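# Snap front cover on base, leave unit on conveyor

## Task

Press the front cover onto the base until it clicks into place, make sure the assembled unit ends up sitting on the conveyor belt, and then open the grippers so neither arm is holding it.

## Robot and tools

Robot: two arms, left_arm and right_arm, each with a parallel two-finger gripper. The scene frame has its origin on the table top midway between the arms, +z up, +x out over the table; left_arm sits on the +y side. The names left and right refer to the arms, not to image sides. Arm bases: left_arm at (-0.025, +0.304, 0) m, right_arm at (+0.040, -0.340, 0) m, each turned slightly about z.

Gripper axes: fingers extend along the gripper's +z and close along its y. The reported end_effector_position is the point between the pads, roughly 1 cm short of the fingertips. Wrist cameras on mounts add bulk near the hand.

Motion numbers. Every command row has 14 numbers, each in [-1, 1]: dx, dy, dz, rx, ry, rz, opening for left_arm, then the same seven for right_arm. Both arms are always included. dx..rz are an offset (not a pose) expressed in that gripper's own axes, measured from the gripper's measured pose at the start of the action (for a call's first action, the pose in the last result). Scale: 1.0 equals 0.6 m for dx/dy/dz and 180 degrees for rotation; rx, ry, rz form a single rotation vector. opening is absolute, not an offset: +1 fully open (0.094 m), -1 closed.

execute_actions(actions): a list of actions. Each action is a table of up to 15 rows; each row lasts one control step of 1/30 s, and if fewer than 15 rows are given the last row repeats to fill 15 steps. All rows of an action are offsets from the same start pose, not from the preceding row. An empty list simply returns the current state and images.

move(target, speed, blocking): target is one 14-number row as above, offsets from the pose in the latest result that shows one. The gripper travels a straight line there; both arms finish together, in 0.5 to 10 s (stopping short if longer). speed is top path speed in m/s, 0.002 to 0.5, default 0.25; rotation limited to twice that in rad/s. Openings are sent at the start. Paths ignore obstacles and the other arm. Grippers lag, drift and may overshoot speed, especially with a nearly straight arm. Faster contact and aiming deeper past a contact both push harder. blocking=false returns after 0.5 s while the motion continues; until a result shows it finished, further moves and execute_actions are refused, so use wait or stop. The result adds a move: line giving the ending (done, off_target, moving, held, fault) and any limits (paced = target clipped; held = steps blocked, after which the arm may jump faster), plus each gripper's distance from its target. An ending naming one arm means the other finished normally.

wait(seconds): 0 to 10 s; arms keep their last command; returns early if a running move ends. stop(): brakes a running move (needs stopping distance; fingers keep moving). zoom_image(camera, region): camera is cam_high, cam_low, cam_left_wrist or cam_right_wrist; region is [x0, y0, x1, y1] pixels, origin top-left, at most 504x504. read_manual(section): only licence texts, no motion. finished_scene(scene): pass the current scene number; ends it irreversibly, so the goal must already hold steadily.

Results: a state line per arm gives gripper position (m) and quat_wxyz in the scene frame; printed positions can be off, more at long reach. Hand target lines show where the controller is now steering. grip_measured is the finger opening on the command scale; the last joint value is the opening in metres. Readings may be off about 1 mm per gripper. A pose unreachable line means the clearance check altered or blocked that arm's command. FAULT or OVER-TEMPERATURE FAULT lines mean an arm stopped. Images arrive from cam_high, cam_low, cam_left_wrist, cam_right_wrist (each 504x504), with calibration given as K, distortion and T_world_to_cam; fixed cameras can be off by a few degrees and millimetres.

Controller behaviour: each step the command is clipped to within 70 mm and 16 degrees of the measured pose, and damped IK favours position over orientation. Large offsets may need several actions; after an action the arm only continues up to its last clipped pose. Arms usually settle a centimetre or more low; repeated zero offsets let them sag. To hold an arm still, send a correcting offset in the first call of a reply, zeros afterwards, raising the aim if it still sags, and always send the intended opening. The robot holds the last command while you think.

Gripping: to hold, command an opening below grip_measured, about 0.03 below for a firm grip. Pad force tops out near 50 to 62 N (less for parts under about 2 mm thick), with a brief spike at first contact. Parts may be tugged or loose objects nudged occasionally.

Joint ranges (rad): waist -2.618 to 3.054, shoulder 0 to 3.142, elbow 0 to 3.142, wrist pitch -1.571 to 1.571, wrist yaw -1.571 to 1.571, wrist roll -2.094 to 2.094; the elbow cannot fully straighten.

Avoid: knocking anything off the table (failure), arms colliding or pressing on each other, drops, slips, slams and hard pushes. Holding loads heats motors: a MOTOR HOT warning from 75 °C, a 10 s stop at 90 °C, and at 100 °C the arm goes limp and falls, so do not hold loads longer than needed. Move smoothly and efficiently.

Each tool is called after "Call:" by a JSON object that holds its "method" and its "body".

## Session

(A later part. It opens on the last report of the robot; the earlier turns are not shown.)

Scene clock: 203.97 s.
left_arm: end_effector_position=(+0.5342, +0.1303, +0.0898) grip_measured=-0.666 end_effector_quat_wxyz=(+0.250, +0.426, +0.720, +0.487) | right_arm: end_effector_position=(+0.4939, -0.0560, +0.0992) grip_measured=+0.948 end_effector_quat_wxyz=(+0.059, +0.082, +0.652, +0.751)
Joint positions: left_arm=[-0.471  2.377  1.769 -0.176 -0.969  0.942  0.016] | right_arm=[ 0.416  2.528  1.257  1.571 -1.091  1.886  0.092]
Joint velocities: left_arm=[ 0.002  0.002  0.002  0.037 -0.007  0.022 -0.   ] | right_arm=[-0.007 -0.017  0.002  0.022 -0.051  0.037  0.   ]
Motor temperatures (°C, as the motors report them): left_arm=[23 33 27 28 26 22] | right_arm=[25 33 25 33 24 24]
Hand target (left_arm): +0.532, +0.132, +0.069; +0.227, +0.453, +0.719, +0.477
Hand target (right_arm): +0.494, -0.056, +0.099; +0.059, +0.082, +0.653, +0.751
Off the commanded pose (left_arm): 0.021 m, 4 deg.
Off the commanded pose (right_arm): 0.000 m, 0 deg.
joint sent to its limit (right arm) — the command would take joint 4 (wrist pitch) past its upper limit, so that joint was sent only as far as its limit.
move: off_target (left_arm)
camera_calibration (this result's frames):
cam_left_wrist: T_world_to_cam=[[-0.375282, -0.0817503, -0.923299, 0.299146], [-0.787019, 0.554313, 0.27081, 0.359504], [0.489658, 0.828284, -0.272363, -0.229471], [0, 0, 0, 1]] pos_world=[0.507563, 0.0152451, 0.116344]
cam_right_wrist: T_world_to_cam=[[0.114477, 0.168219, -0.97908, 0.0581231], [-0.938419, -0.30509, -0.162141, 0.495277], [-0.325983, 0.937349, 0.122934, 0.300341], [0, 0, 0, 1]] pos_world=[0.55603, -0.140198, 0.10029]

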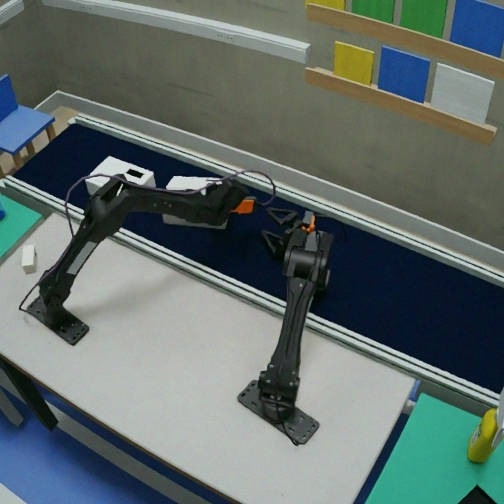

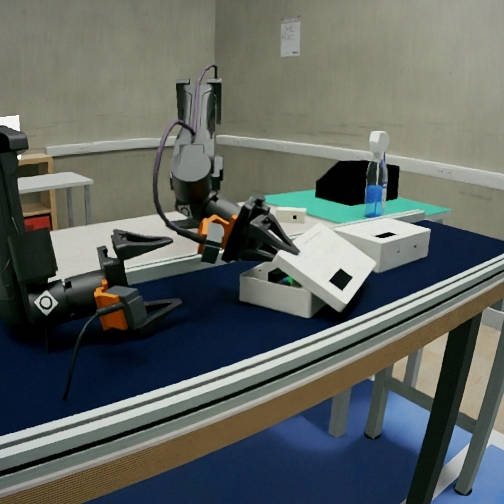

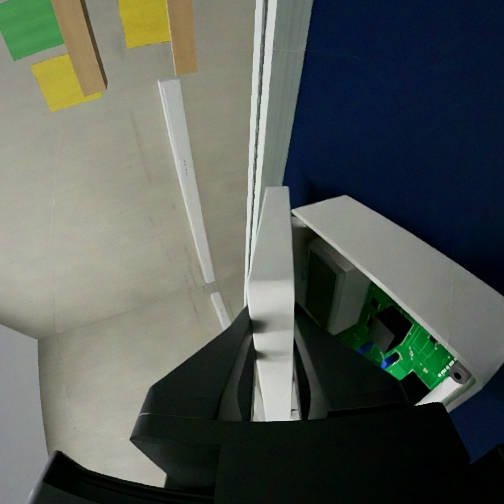

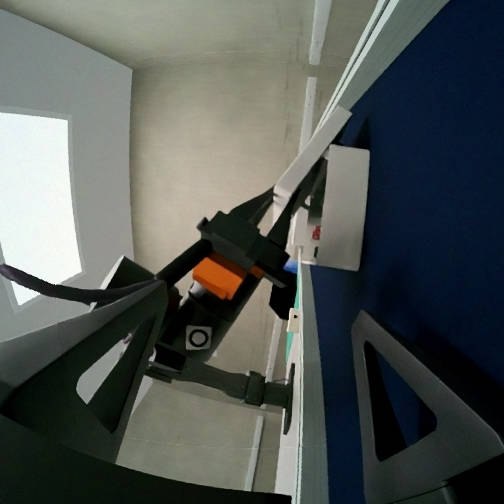

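Gripped. Lift, level, and pull back.

Call:
{"method": "move", "body": {"target": [0,0.05,0,-0.125,0,0,-1, 0,0,0,0,0,0,0.95], "speed": 0.05}}

Call:
{"method": "move", "body": {"target": [0,0.01,-0.06,0,0,0,-1, 0,0,0,0,0,0,0.95], "speed": 0.05}}

Call:
{"method": "zoom_image", "body": {"camera": "cam_low", "region": [180,190,380,330]}}

Call:
{"method": "zoom_image", "body": {"camera": "cam_high", "region": [130,140,290,260]}}

Scene clock: 208.57 s.
left_arm: end_effector_position=(+0.5478, +0.1336, +0.1200) grip_measured=-0.666 end_effector_quat_wxyz=(+0.331, +0.378, +0.606, +0.617) | right_arm: end_effector_position=(+0.4939, -0.0560, +0.0992) grip_measured=+0.948 end_effector_quat_wxyz=(+0.059, +0.082, +0.652, +0.751)
Joint positions: left_arm=[-0.471  2.462  1.545  0.876 -1.076  1.599  0.016] | right_arm=[ 0.416  2.528  1.257  1.571 -1.091  1.886  0.092]
Joint velocities: left_arm=[-0.017 -0.012 -0.017  0.037 -0.007 -0.007 -0.   ] | right_arm=[ 0.002  0.002 -0.027 -0.081 -0.051  0.095 -0.001]
Motor temperatures (°C, as the motors report them): left_arm=[23 33 27 29 26 22] | right_arm=[25 33 25 33 24 24]
Hand target (left_arm): +0.545, +0.135, +0.119; +0.330, +0.370, +0.607, +0.620
Hand target (right_arm): +0.494, -0.056, +0.099; +0.059, +0.082, +0.653, +0.751
Off the commanded pose (left_arm): 0.004 m, 1 deg.
Off the commanded pose (right_arm): 0.000 m, 0 deg.
joint sent to its limit (right arm) — the command would take joint 4 (wrist pitch) past its upper limit, so that joint was sent only as far as its limit.
move: done
camera_calibration (this result's frames):
cam_left_wrist: T_world_to_cam=[[-0.051795, 0.127587, -0.990474, 0.135283], [-0.828295, 0.548577, 0.113978, 0.402379], [0.557893, 0.826308, 0.0772661, -0.309693], [0, 0, 0, 1]] pos_world=[0.513071, 0.0179053, 0.112061]
cam_right_wrist: T_world_to_cam=[[0.114477, 0.168219, -0.97908, 0.0581231], [-0.938419, -0.30509, -0.162141, 0.495277], [-0.325983, 0.937349, 0.122934, 0.300341], [0, 0, 0, 1]] pos_world=[0.55603, -0.140198, 0.10029]

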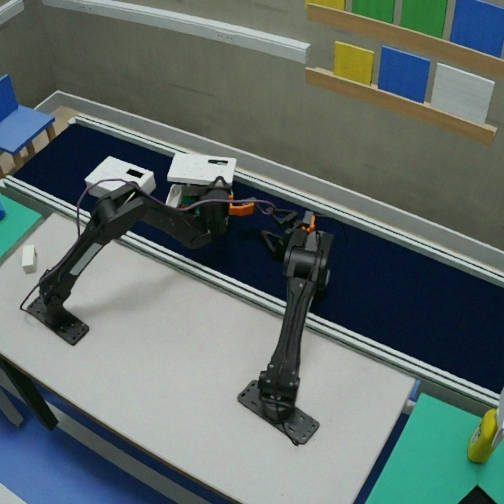

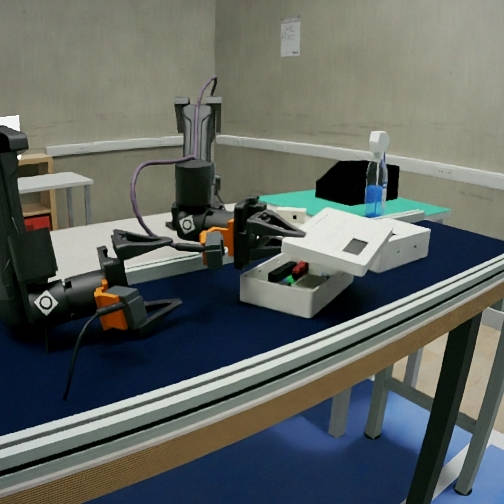

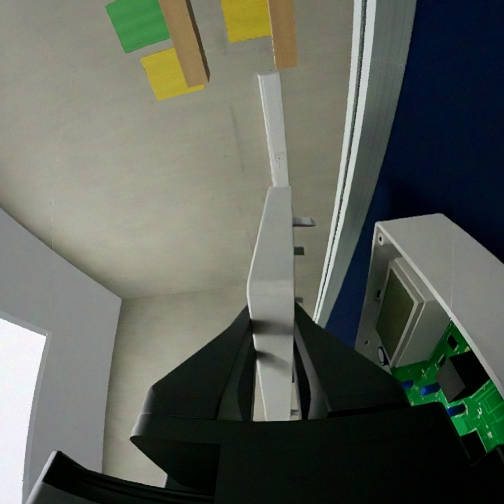

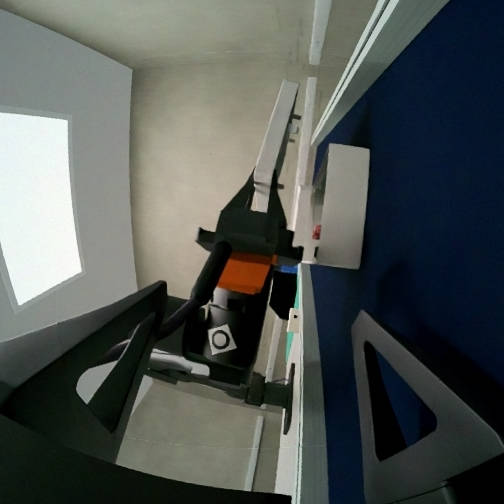

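Scene clock: 209.63 s.
left_arm: end_effector_position=(+0.5219, +0.1150, +0.1155) grip_measured=-0.666 end_effector_quat_wxyz=(+0.321, +0.394, +0.601, +0.616) | right_arm: end_effector_position=(+0.4939, -0.0560, +0.0992) grip_measured=+0.948 end_effector_quat_wxyz=(+0.059, +0.082, +0.652, +0.751)
Joint positions: left_arm=[-0.53   2.422  1.467  0.876 -1.125  1.599  0.016] | right_arm=[ 0.416  2.528  1.257  1.571 -1.091  1.886  0.092]
Joint velocities: left_arm=[-0.002  0.007  0.002  0.051 -0.066  0.125 -0.   ] | right_arm=[-0.017 -0.017 -0.017 -0.051 -0.022 -0.007  0.   ]
Motor temperatures (°C, as the motors report them): left_arm=[23 33 27 29 26 22] | right_arm=[25 33 25 33 24 24]
Hand target (left_arm): +0.518, +0.115, +0.127; +0.331, +0.378, +0.606, +0.617
Hand target (right_arm): +0.494, -0.056, +0.099; +0.059, +0.082, +0.653, +0.751
Off the commanded pose (left_arm): 0.012 m, 2 deg.
Off the commanded pose (right_arm): 0.000 m, 0 deg.
joint sent to its limit (right arm) — the command would take joint 4 (wrist pitch) past its upper limit, so that joint was sent only as far as its limit.
move: off_target (left_arm)
camera_calibration (this result's frames):
cam_left_wrist: T_world_to_cam=[[-0.0796997, 0.151337, -0.985264, 0.143058], [-0.817973, 0.554973, 0.151411, 0.381203], [0.569709, 0.817987, 0.0795582, -0.284998], [0, 0, 0, 1]] pos_world=[0.485581, -0.0000829736, 0.105906]
cam_right_wrist: T_world_to_cam=[[0.114477, 0.168219, -0.97908, 0.0581231], [-0.938419, -0.30509, -0.162141, 0.495277], [-0.325983, 0.937349, 0.122934, 0.300341], [0, 0, 0, 1]] pos_world=[0.55603, -0.140198, 0.10029]

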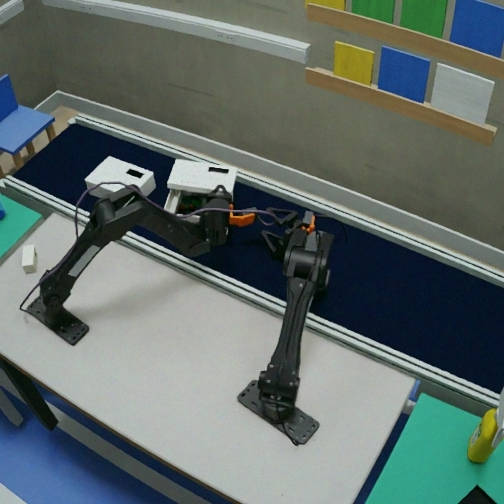

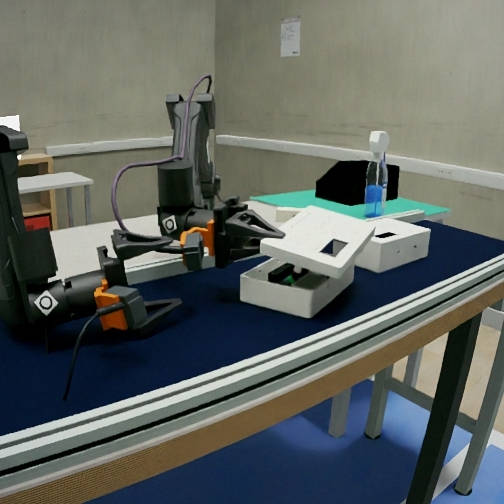

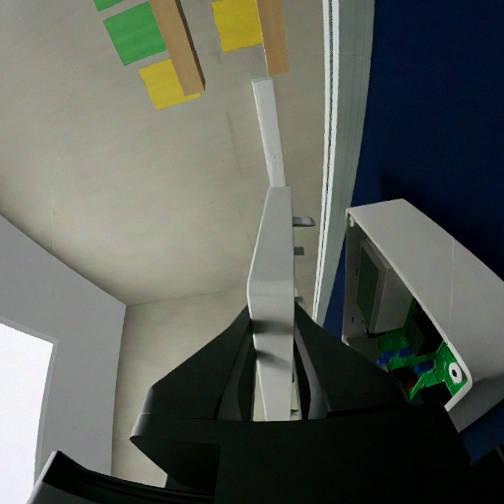

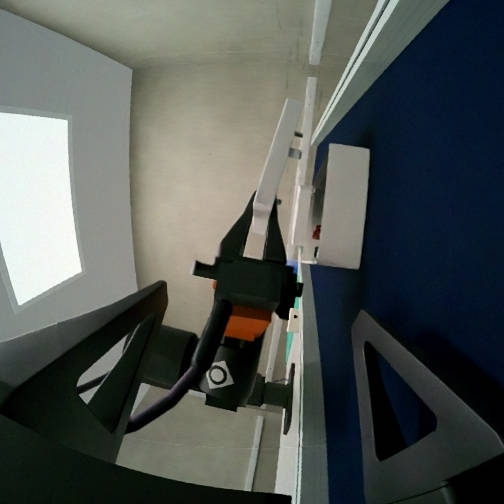

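Region (180, 190, 380, 330) of cam_low's 504x504 image, scaled by 2.520, with more detail than that image has; it fills the top 353 rows of this view, and the rest is white.

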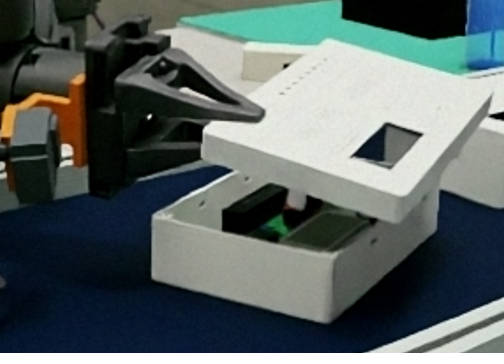

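Region (130, 140, 290, 260) of cam_high's 504x504 image, scaled by 3.150, with more detail than that image has; it fills the top 378 rows of this view, and the rest is white.

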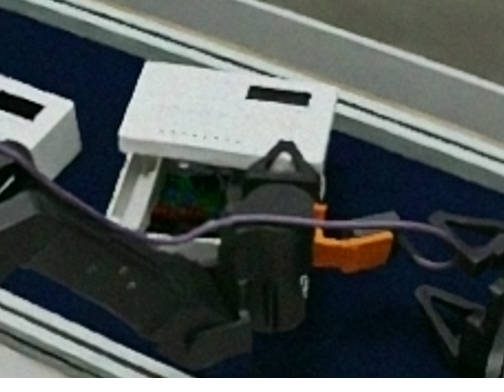

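Call:
{"method": "move", "body": {"target": [0,0.012,-0.07,0,-0.02,-0.03,-1, 0,0,0,0,0,0,0.95], "speed": 0.05}}

Call:
{"method": "zoom_image", "body": {"camera": "cam_low", "region": [180,190,380,330]}}

Call:
{"method": "zoom_image", "body": {"camera": "cam_high", "region": [130,140,290,260]}}

Scene clock: 211.40 s.
left_arm: end_effector_position=(+0.4900, +0.0951, +0.1119) grip_measured=-0.666 end_effector_quat_wxyz=(+0.351, +0.402, +0.605, +0.591) | right_arm: end_effector_position=(+0.4939, -0.0560, +0.0992) grip_measured=+0.948 end_effector_quat_wxyz=(+0.059, +0.082, +0.652, +0.751)
Joint positions: left_arm=[-0.595  2.349  1.337  0.883 -1.126  1.504  0.016] | right_arm=[ 0.416  2.528  1.257  1.571 -1.091  1.886  0.092]
Joint velocities: left_arm=[-0.012 -0.017 -0.017 -0.022 -0.007 -0.051  0.001] | right_arm=[-0.012  0.002 -0.002 -0.007 -0.037  0.007 -0.   ]
Motor temperatures (°C, as the motors report them): left_arm=[23 34 27 29 26 22] | right_arm=[25 34 25 33 24 24]
Hand target (left_arm): +0.486, +0.093, +0.124; +0.368, +0.385, +0.609, +0.587
Hand target (right_arm): +0.494, -0.056, +0.099; +0.059, +0.082, +0.653, +0.751
Off the commanded pose (left_arm): 0.013 m, 3 deg.
Off the commanded pose (right_arm): 0.000 m, 0 deg.
joint sent to its limit (right arm) — the command would take joint 4 (wrist pitch) past its upper limit, so that joint was sent only as far as its limit.
move: off_target (left_arm)
camera_calibration (this result's frames):
cam_left_wrist: T_world_to_cam=[[-0.0681999, 0.102372, -0.992405, 0.139763], [-0.784101, 0.609551, 0.116764, 0.348746], [0.616875, 0.786109, 0.0386989, -0.265734], [0, 0, 0, 1]] pos_world=[0.446909, -0.0179904, 0.108264]
cam_right_wrist: T_world_to_cam=[[0.114477, 0.168219, -0.97908, 0.0581231], [-0.938419, -0.30509, -0.162141, 0.495277], [-0.325983, 0.937349, 0.122934, 0.300341], [0, 0, 0, 1]] pos_world=[0.55603, -0.140198, 0.10029]

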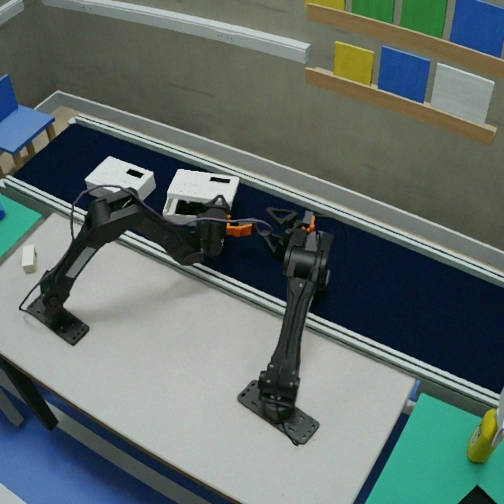

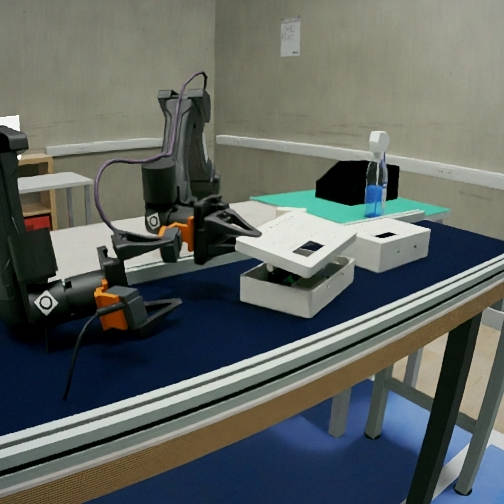

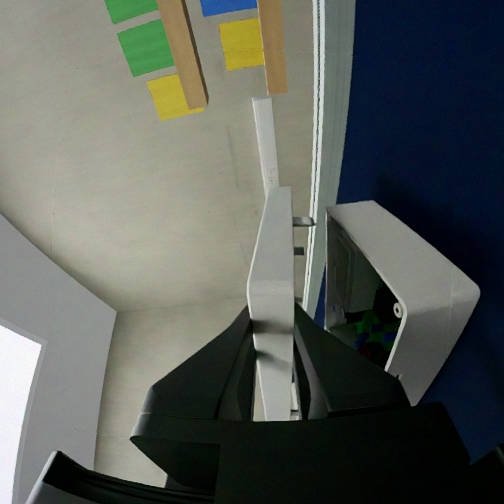

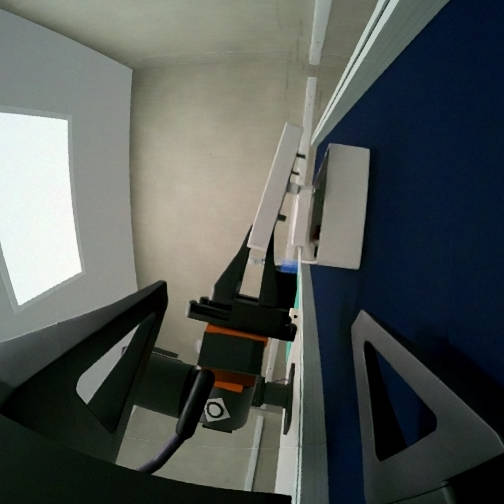

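Region (180, 190, 380, 330) of cam_low's 504x504 image, scaled by 2.520, with more detail than that image has; it fills the top 353 rows of this view, and the rest is white.

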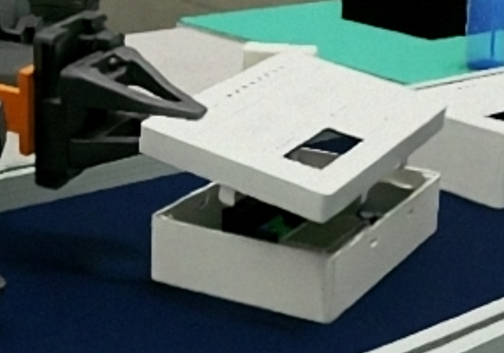

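Region (130, 140, 290, 260) of cam_high's 504x504 image, scaled by 3.150, with more detail than that image has; it fills the top 378 rows of this view, and the rest is white.

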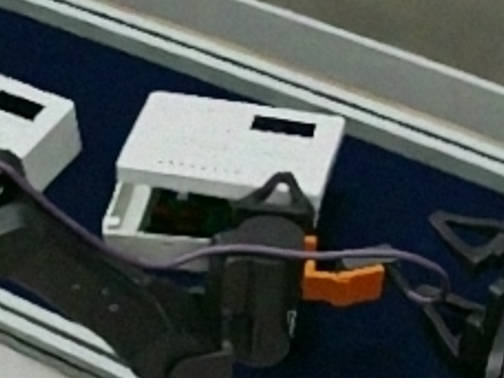

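Call:
{"method": "execute_actions", "body": {"actions": []}}

Scene clock: 211.83 s.
left_arm: end_effector_position=(+0.4900, +0.0951, +0.1119) grip_measured=-0.666 end_effector_quat_wxyz=(+0.351, +0.401, +0.606, +0.591) | right_arm: end_effector_position=(+0.4939, -0.0560, +0.0992) grip_measured=+0.948 end_effector_quat_wxyz=(+0.059, +0.082, +0.652, +0.751)
Joint positions: left_arm=[-0.595  2.349  1.337  0.883 -1.126  1.503  0.016] | right_arm=[ 0.416  2.528  1.257  1.571 -1.091  1.886  0.092]
Joint velocities: left_arm=[-0.002 -0.002 -0.032 -0.081  0.007  0.007 -0.   ] | right_arm=[-0.007 -0.017  0.007 -0.051 -0.022 -0.007 -0.001]
Motor temperatures (°C, as the motors report them): left_arm=[23 34 27 29 26 22] | right_arm=[25 34 25 33 24 24]
Hand target (left_arm): +0.486, +0.093, +0.124; +0.368, +0.385, +0.609, +0.587
Hand target (right_arm): +0.494, -0.056, +0.099; +0.059, +0.082, +0.653, +0.751
Off the commanded pose (left_arm): 0.013 m, 3 deg.
Off the commanded pose (right_arm): 0.000 m, 0 deg.
camera_calibration (this result's frames):
cam_left_wrist: T_world_to_cam=[[-0.067714, 0.101346, -0.992544, 0.139638], [-0.784197, 0.609621, 0.115747, 0.348901], [0.616806, 0.786188, 0.0381957, -0.265652], [0, 0, 0, 1]] pos_world=[0.446918, -0.0179968, 0.108359]
cam_right_wrist: T_world_to_cam=[[0.114477, 0.168219, -0.97908, 0.0581231], [-0.938419, -0.30509, -0.162141, 0.495277], [-0.325983, 0.937349, 0.122934, 0.300341], [0, 0, 0, 1]] pos_world=[0.55603, -0.140198, 0.10029]

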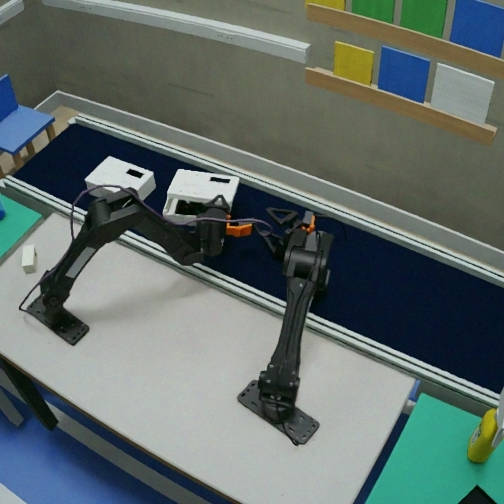

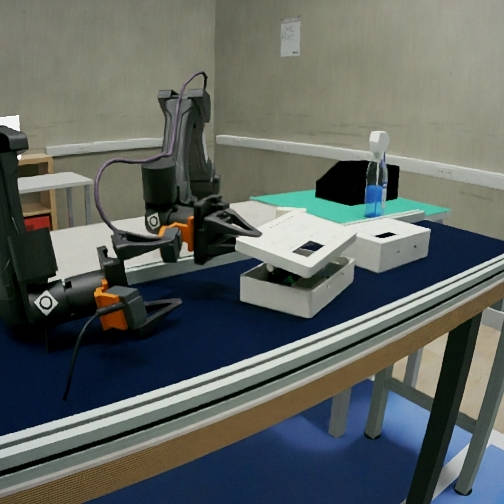

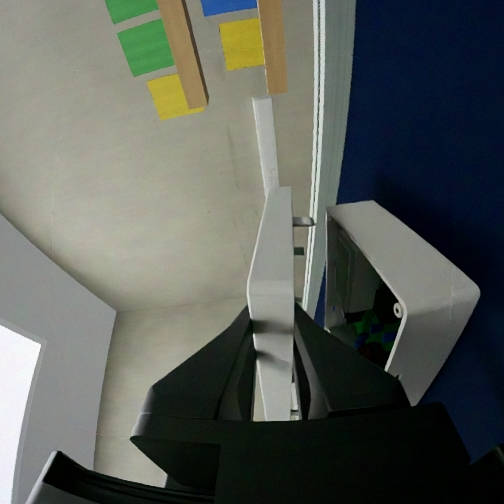

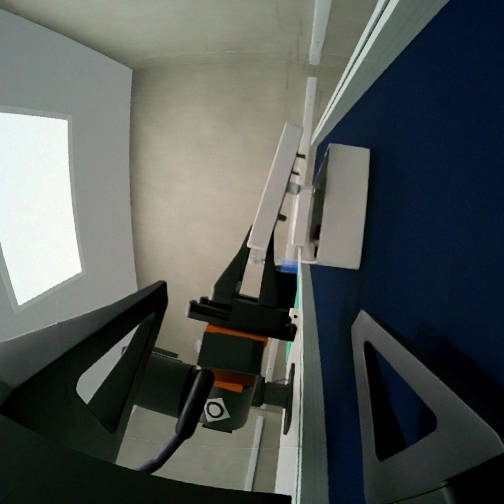

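Call:
{"method": "move", "body": {"target": [0.026,0.015,-0.017,0,0,0,-1, 0,0,0,0,0,0,1], "speed": 0.05}}

Scene clock: 212.87 s.
left_arm: end_effector_position=(+0.4780, +0.1047, +0.1140) grip_measured=-0.666 end_effector_quat_wxyz=(+0.343, +0.409, +0.604, +0.591) | right_arm: end_effector_position=(+0.4940, -0.0560, +0.1006) grip_measured=+1.000 end_effector_quat_wxyz=(+0.060, +0.081, +0.652, +0.752)
Joint positions: left_arm=[-0.595  2.294  1.258  0.883 -1.126  1.503  0.016] | right_arm=[ 0.416  2.525  1.257  1.571 -1.091  1.886  0.094]
Joint velocities: left_arm=[ 0.007 -0.017  0.002  0.007  0.007  0.081 -0.   ] | right_arm=[ 0.012  0.007  0.012 -0.051 -0.007 -0.007  0.   ]
Motor temperatures (°C, as the motors report them): left_arm=[23 34 27 29 26 22] | right_arm=[25 34 25 33 24 24]
Hand target (left_arm): +0.475, +0.104, +0.122; +0.351, +0.401, +0.606, +0.591
Hand target (right_arm): +0.494, -0.056, +0.099; +0.059, +0.083, +0.653, +0.751
Off the commanded pose (left_arm): 0.009 m, 1 deg.
Off the commanded pose (right_arm): 0.001 m, 0 deg.
joint sent to its limit (right arm) — the command would take joint 4 (wrist pitch) past its upper limit, so that joint was sent only as far as its limit.
move: done
camera_calibration (this result's frames):
cam_left_wrist: T_world_to_cam=[[-0.0860699, 0.115986, -0.989515, 0.146824], [-0.78185, 0.60772, 0.13924, 0.32978], [0.617497, 0.785636, 0.0383771, -0.266255], [0, 0, 0, 1]] pos_world=[0.434887, -0.00826361, 0.109584]
cam_right_wrist: T_world_to_cam=[[0.117038, 0.16895, -0.978651, 0.0581455], [-0.938113, -0.304619, -0.164778, 0.495738], [-0.325955, 0.93737, 0.122842, 0.300214], [0, 0, 0, 1]] pos_world=[0.556109, -0.140224, 0.101712]

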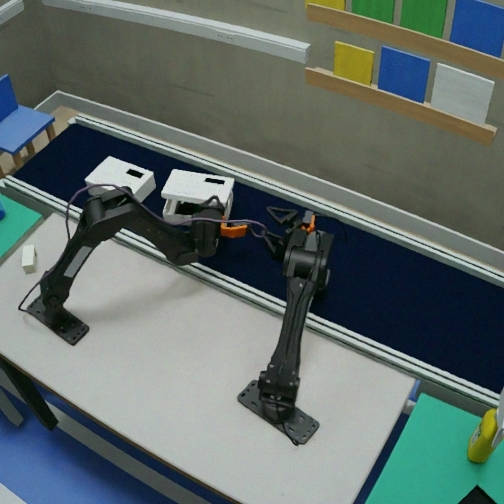

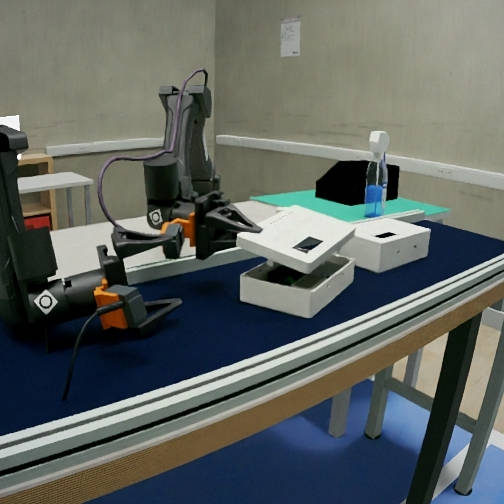

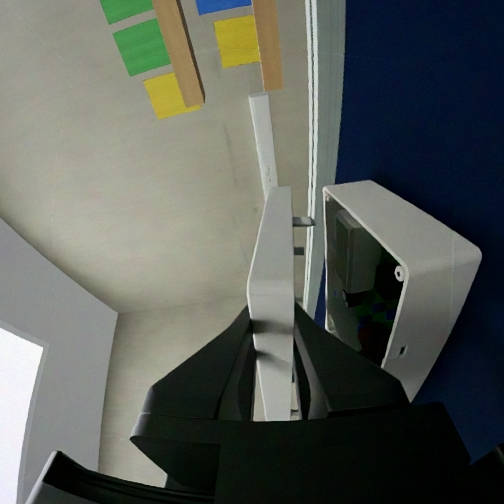

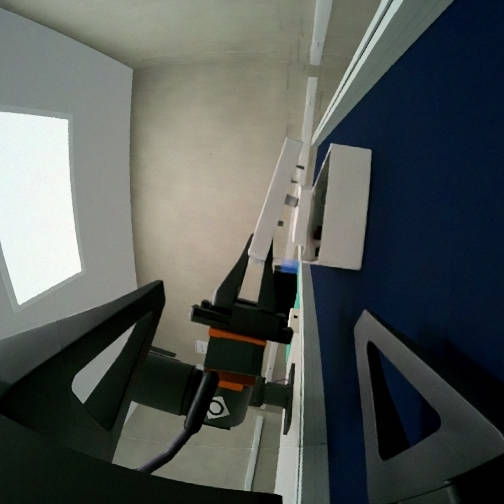

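Call:
{"method": "move", "body": {"target": [0.004,0.012,-0.01,-0.05,0,0,-1, 0,0,0,0,0,0,1], "speed": 0.05}}

Call:
{"method": "zoom_image", "body": {"camera": "cam_low", "region": [180, 190, 380, 330]}}

Call:
{"method": "zoom_image", "body": {"camera": "cam_high", "region": [130, 140, 290, 260]}}

Scene clock: 214.97 s.
left_arm: end_effector_position=(+0.4742, +0.1078, +0.1222) grip_measured=-0.666 end_effector_quat_wxyz=(+0.365, +0.382, +0.559, +0.639) | right_arm: end_effector_position=(+0.4940, -0.0560, +0.1006) grip_measured=+1.000 end_effector_quat_wxyz=(+0.060, +0.081, +0.652, +0.752)
Joint positions: left_arm=[-0.595  2.407  1.24   1.361 -1.126  1.827  0.016] | right_arm=[ 0.416  2.525  1.257  1.571 -1.091  1.886  0.094]
Joint velocities: left_arm=[-0.007 -0.022  0.007  0.066  0.037  0.051  0.   ] | right_arm=[-0.007 -0.002  0.027  0.022  0.022  0.037  0.   ]
Motor temperatures (°C, as the motors report them): left_arm=[23 33 27 29 26 22] | right_arm=[25 34 25 33 24 24]
Hand target (left_arm): +0.472, +0.104, +0.123; +0.374, +0.381, +0.555, +0.638
Hand target (right_arm): +0.494, -0.056, +0.101; +0.060, +0.082, +0.652, +0.751
Off the commanded pose (left_arm): 0.004 m, 1 deg.
Off the commanded pose (right_arm): 0.000 m, 0 deg.
joint sent to its limit (right arm) — the command would take joint 4 (wrist pitch) past its upper limit, so that joint was sent only as far as its limit.
move: done
camera_calibration (this result's frames):
cam_left_wrist: T_world_to_cam=[[0.0408345, 0.189374, -0.981056, 0.0851694], [-0.797866, 0.597221, 0.0820727, 0.339524], [0.60145, 0.7794, 0.175483, -0.275113], [0, 0, 0, 1]] pos_world=[0.432883, -0.00447688, 0.103968]
cam_right_wrist: T_world_to_cam=[[0.117038, 0.16895, -0.978651, 0.0581455], [-0.938113, -0.304619, -0.164778, 0.495738], [-0.325955, 0.93737, 0.122842, 0.300214], [0, 0, 0, 1]] pos_world=[0.556109, -0.140224, 0.101712]

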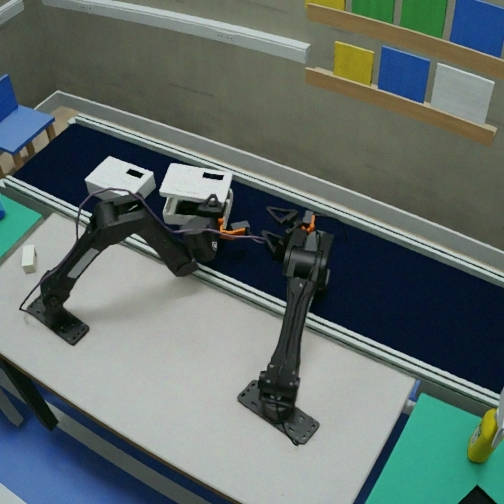

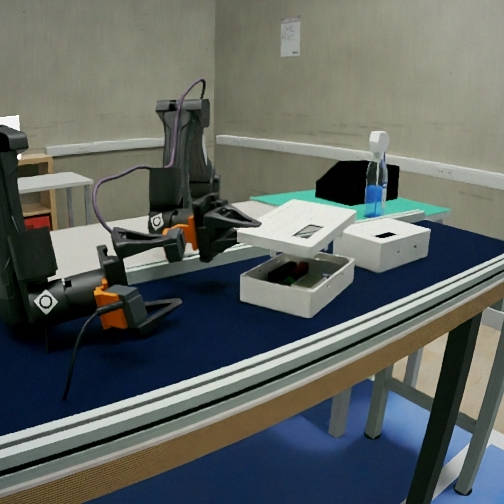

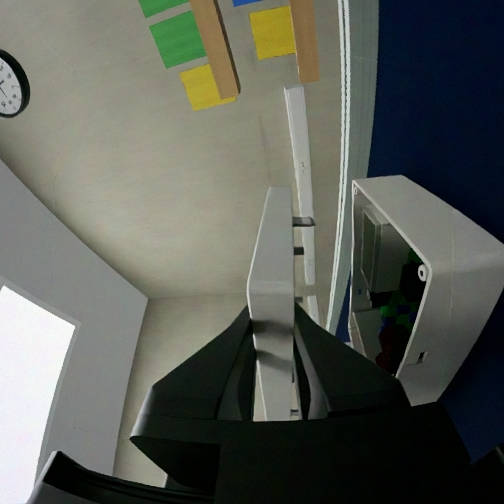

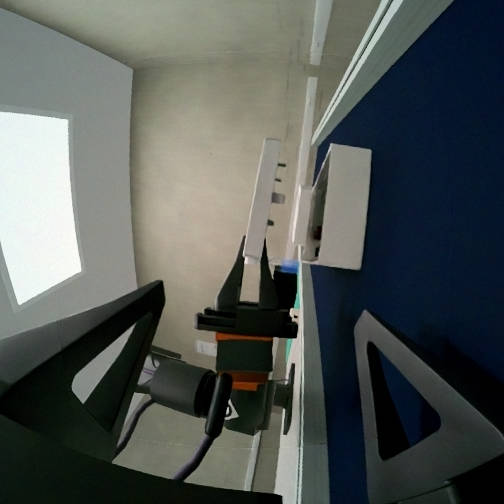

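Region (180, 190, 380, 330) of cam_low's 504x504 image, scaled by 2.520, with more detail than that image has; it fills the top 353 rows of this view, and the rest is white.

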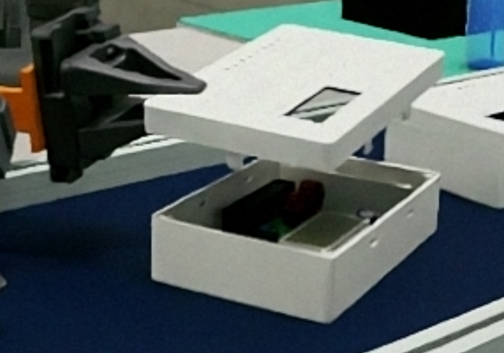

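Region (130, 140, 290, 260) of cam_high's 504x504 image, scaled by 3.150, with more detail than that image has; it fills the top 378 rows of this view, and the rest is white.

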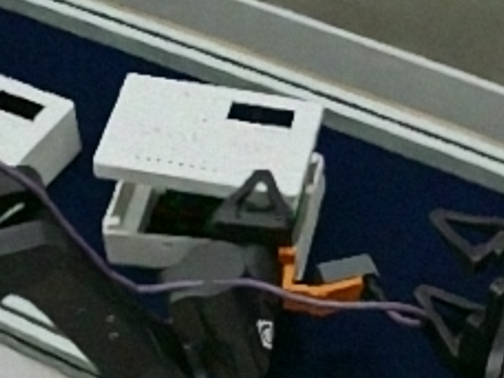

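Call:
{"method": "move", "body": {"target": [0.003,-0.04,-0.014,0,0,0,-1, 0,0,0,0,0,0,1], "speed": 0.04}}

Call:
{"method": "zoom_image", "body": {"camera": "cam_low", "region": [180, 190, 380, 330]}}

Call:
{"method": "zoom_image", "body": {"camera": "cam_high", "region": [130, 140, 290, 260]}}

Call:
{"method": "zoom_image", "body": {"camera": "cam_right_wrist", "region": [200, 100, 400, 300]}}

Scene clock: 216.30 s.
left_arm: end_effector_position=(+0.4711, +0.1106, +0.0986) grip_measured=-0.666 end_effector_quat_wxyz=(+0.357, +0.388, +0.558, +0.641) | right_arm: end_effector_position=(+0.4940, -0.0560, +0.1006) grip_measured=+1.000 end_effector_quat_wxyz=(+0.060, +0.081, +0.652, +0.752)
Joint positions: left_arm=[-0.595  2.465  1.23   1.415 -1.128  1.833  0.016] | right_arm=[ 0.416  2.525  1.257  1.571 -1.091  1.886  0.094]
Joint velocities: left_arm=[-0.007 -0.007 -0.017  0.095 -0.022 -0.007 -0.   ] | right_arm=[-0.032  0.002 -0.002 -0.022 -0.007  0.022  0.   ]
Motor temperatures (°C, as the motors report them): left_arm=[23 33 27 29 26 22] | right_arm=[25 34 25 33 24 24]
Hand target (left_arm): +0.466, +0.109, +0.098; +0.364, +0.382, +0.559, +0.639
Hand target (right_arm): +0.494, -0.056, +0.101; +0.060, +0.082, +0.652, +0.751
Off the commanded pose (left_arm): 0.005 m, 1 deg.
Off the commanded pose (right_arm): 0.000 m, 0 deg.
joint sent to its limit (right arm) — the command would take joint 4 (wrist pitch) past its upper limit, so that joint was sent only as far as its limit.
move: done
camera_calibration (this result's frames):
cam_left_wrist: T_world_to_cam=[[0.0269592, 0.202966, -0.978815, 0.0664697], [-0.798249, 0.593776, 0.101139, 0.335983], [0.601724, 0.778611, 0.178025, -0.271538], [0, 0, 0, 1]] pos_world=[0.429797, -0.00156774, 0.0794211]
cam_right_wrist: T_world_to_cam=[[0.117038, 0.16895, -0.978651, 0.0581455], [-0.938113, -0.304619, -0.164778, 0.495738], [-0.325955, 0.93737, 0.122842, 0.300214], [0, 0, 0, 1]] pos_world=[0.556109, -0.140224, 0.101712]

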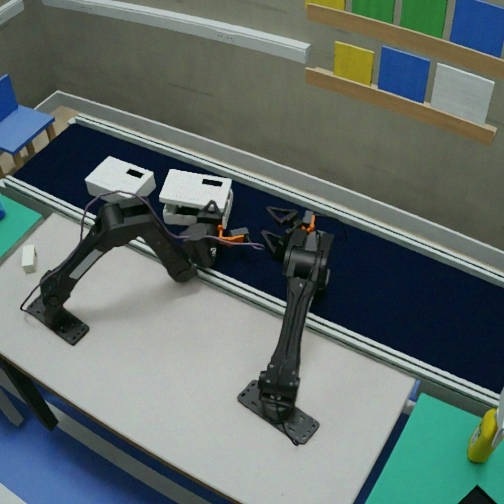

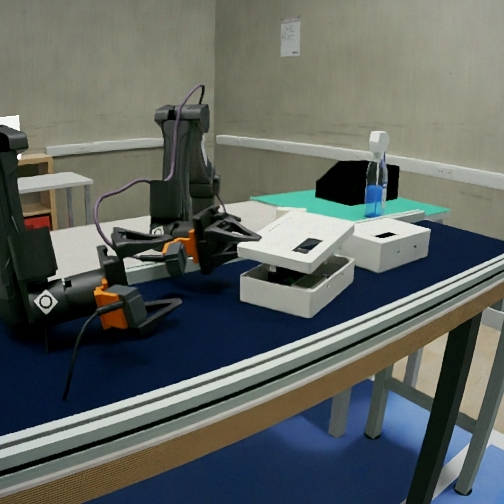

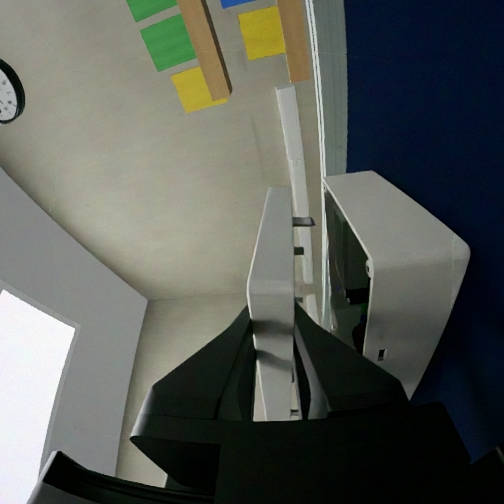

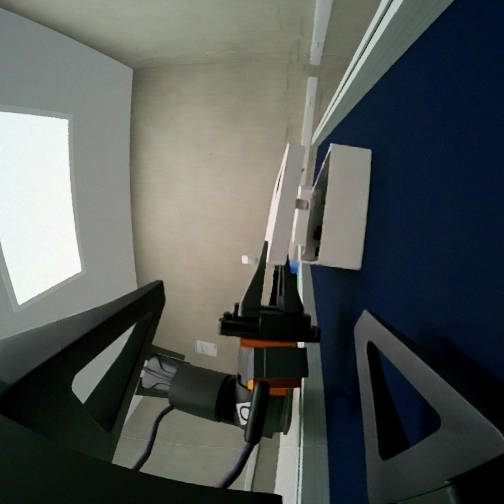

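Region (180, 190, 380, 330) of cam_low's 504x504 image, scaled by 2.520, with more detail than that image has; it fills the top 353 rows of this view, and the rest is white.

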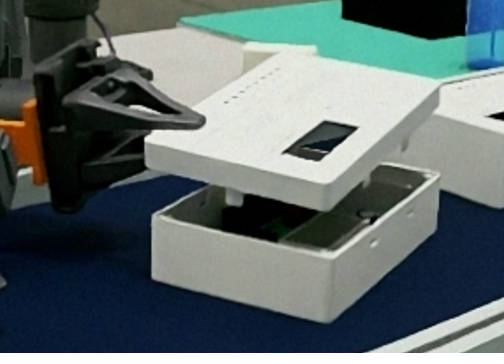

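Region (130, 140, 290, 260) of cam_high's 504x504 image, scaled by 3.150, with more detail than that image has; it fills the top 378 rows of this view, and the rest is white.

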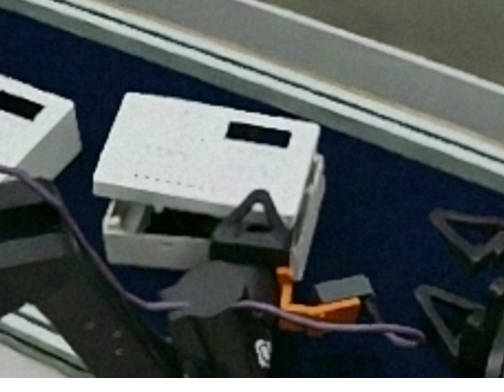

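Region (200, 100, 400, 300) of cam_right_wrist's 504x504 image, scaled by 2.520, with more detail than that image has.

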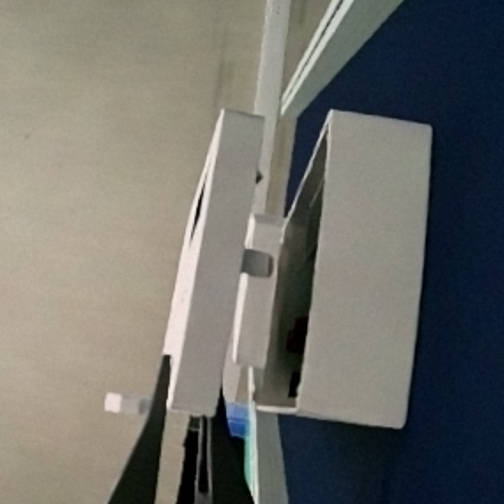

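Call:
{"method": "move", "body": {"target": [-0.008,-0.03,-0.003,0,0,-0.03,-1, 0,0,0,0,0,0,1], "speed": 0.03}}

Call:
{"method": "zoom_image", "body": {"camera": "cam_low", "region": [180, 190, 380, 330]}}

Call:
{"method": "zoom_image", "body": {"camera": "cam_high", "region": [130, 140, 290, 260]}}

Call:
{"method": "zoom_image", "body": {"camera": "cam_right_wrist", "region": [200, 100, 400, 300]}}

Scene clock: 218.43 s.
left_arm: end_effector_position=(+0.4701, +0.1113, +0.0822) grip_measured=-0.666 end_effector_quat_wxyz=(+0.374, +0.375, +0.572, +0.627) | right_arm: end_effector_position=(+0.4940, -0.0560, +0.1006) grip_measured=+1.000 end_effector_quat_wxyz=(+0.060, +0.081, +0.652, +0.752)
Joint positions: left_arm=[-0.595  2.501  1.23   1.423 -1.128  1.751  0.016] | right_arm=[ 0.416  2.525  1.257  1.571 -1.091  1.886  0.094]
Joint velocities: left_arm=[-0.017 -0.012  0.027 -0.007 -0.022 -0.037 -0.   ] | right_arm=[-0.017  0.002 -0.007 -0.066 -0.051 -0.051  0.   ]
Motor temperatures (°C, as the motors report them): left_arm=[23 33 27 30 26 22] | right_arm=[25 34 25 33 24 24]
Hand target (left_arm): +0.472, +0.108, +0.080; +0.387, +0.362, +0.576, +0.623
Hand target (right_arm): +0.494, -0.056, +0.101; +0.060, +0.082, +0.652, +0.751
Off the commanded pose (left_arm): 0.005 m, 2 deg.
Off the commanded pose (right_arm): 0.000 m, 0 deg.
joint sent to its limit (right arm) — the command would take joint 4 (wrist pitch) past its upper limit, so that joint was sent only as far as its limit.
move: done
camera_calibration (this result's frames):
cam_left_wrist: T_world_to_cam=[[0.041819, 0.147549, -0.98817, 0.0501544], [-0.795869, 0.602843, 0.0563326, 0.337989], [0.604023, 0.784098, 0.14264, -0.267414], [0, 0, 0, 1]] pos_world=[0.428422, -0.00147567, 0.0686651]
cam_right_wrist: T_world_to_cam=[[0.117038, 0.16895, -0.978651, 0.0581455], [-0.938113, -0.304619, -0.164778, 0.495738], [-0.325955, 0.93737, 0.122842, 0.300214], [0, 0, 0, 1]] pos_world=[0.556109, -0.140224, 0.101712]

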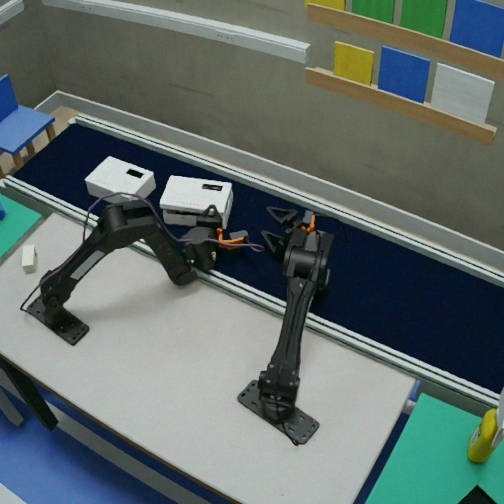

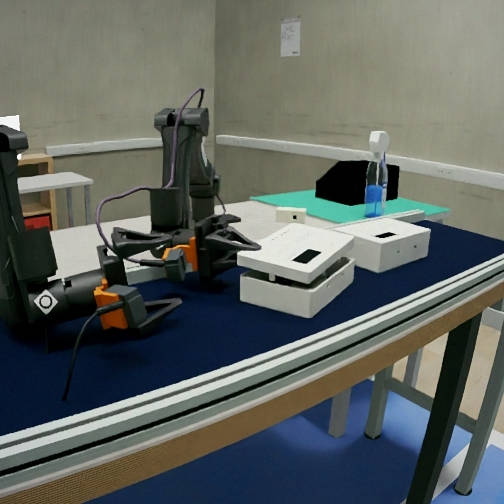

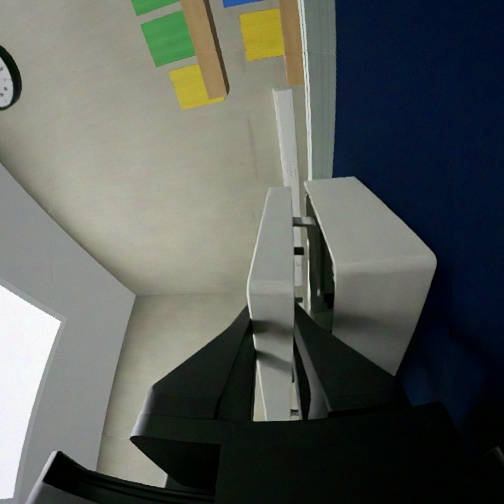

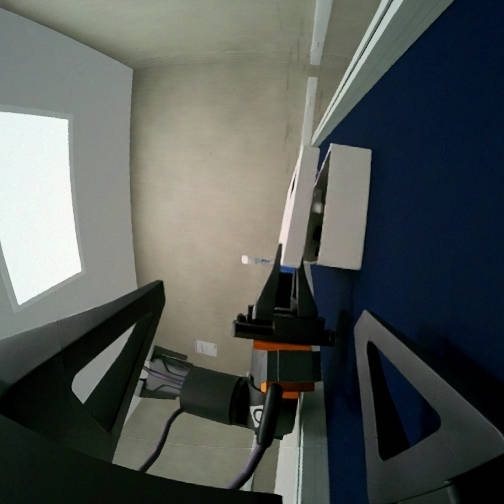

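Region (180, 190, 380, 330) of cam_low's 504x504 image, scaled by 2.520, with more detail than that image has; it fills the top 353 rows of this view, and the rest is white.

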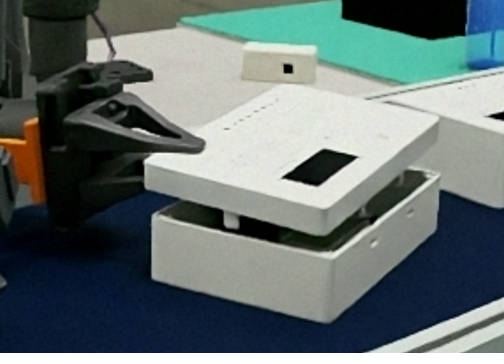

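Region (130, 140, 290, 260) of cam_high's 504x504 image, scaled by 3.150, with more detail than that image has; it fills the top 378 rows of this view, and the rest is white.

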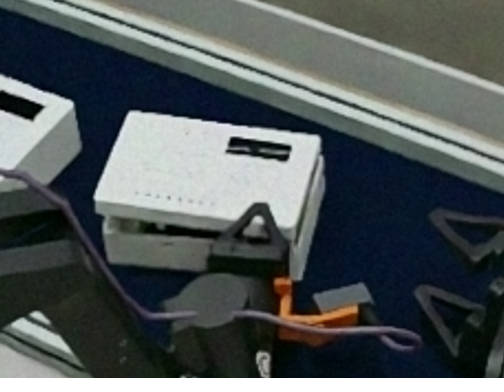

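Region (200, 100, 400, 300) of cam_right_wrist's 504x504 image, scaled by 2.520, with more detail than that image has.

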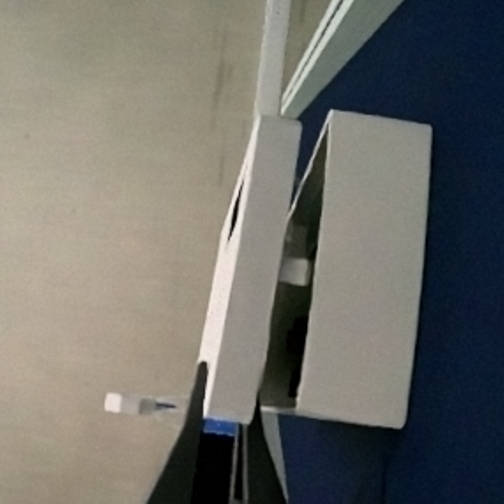

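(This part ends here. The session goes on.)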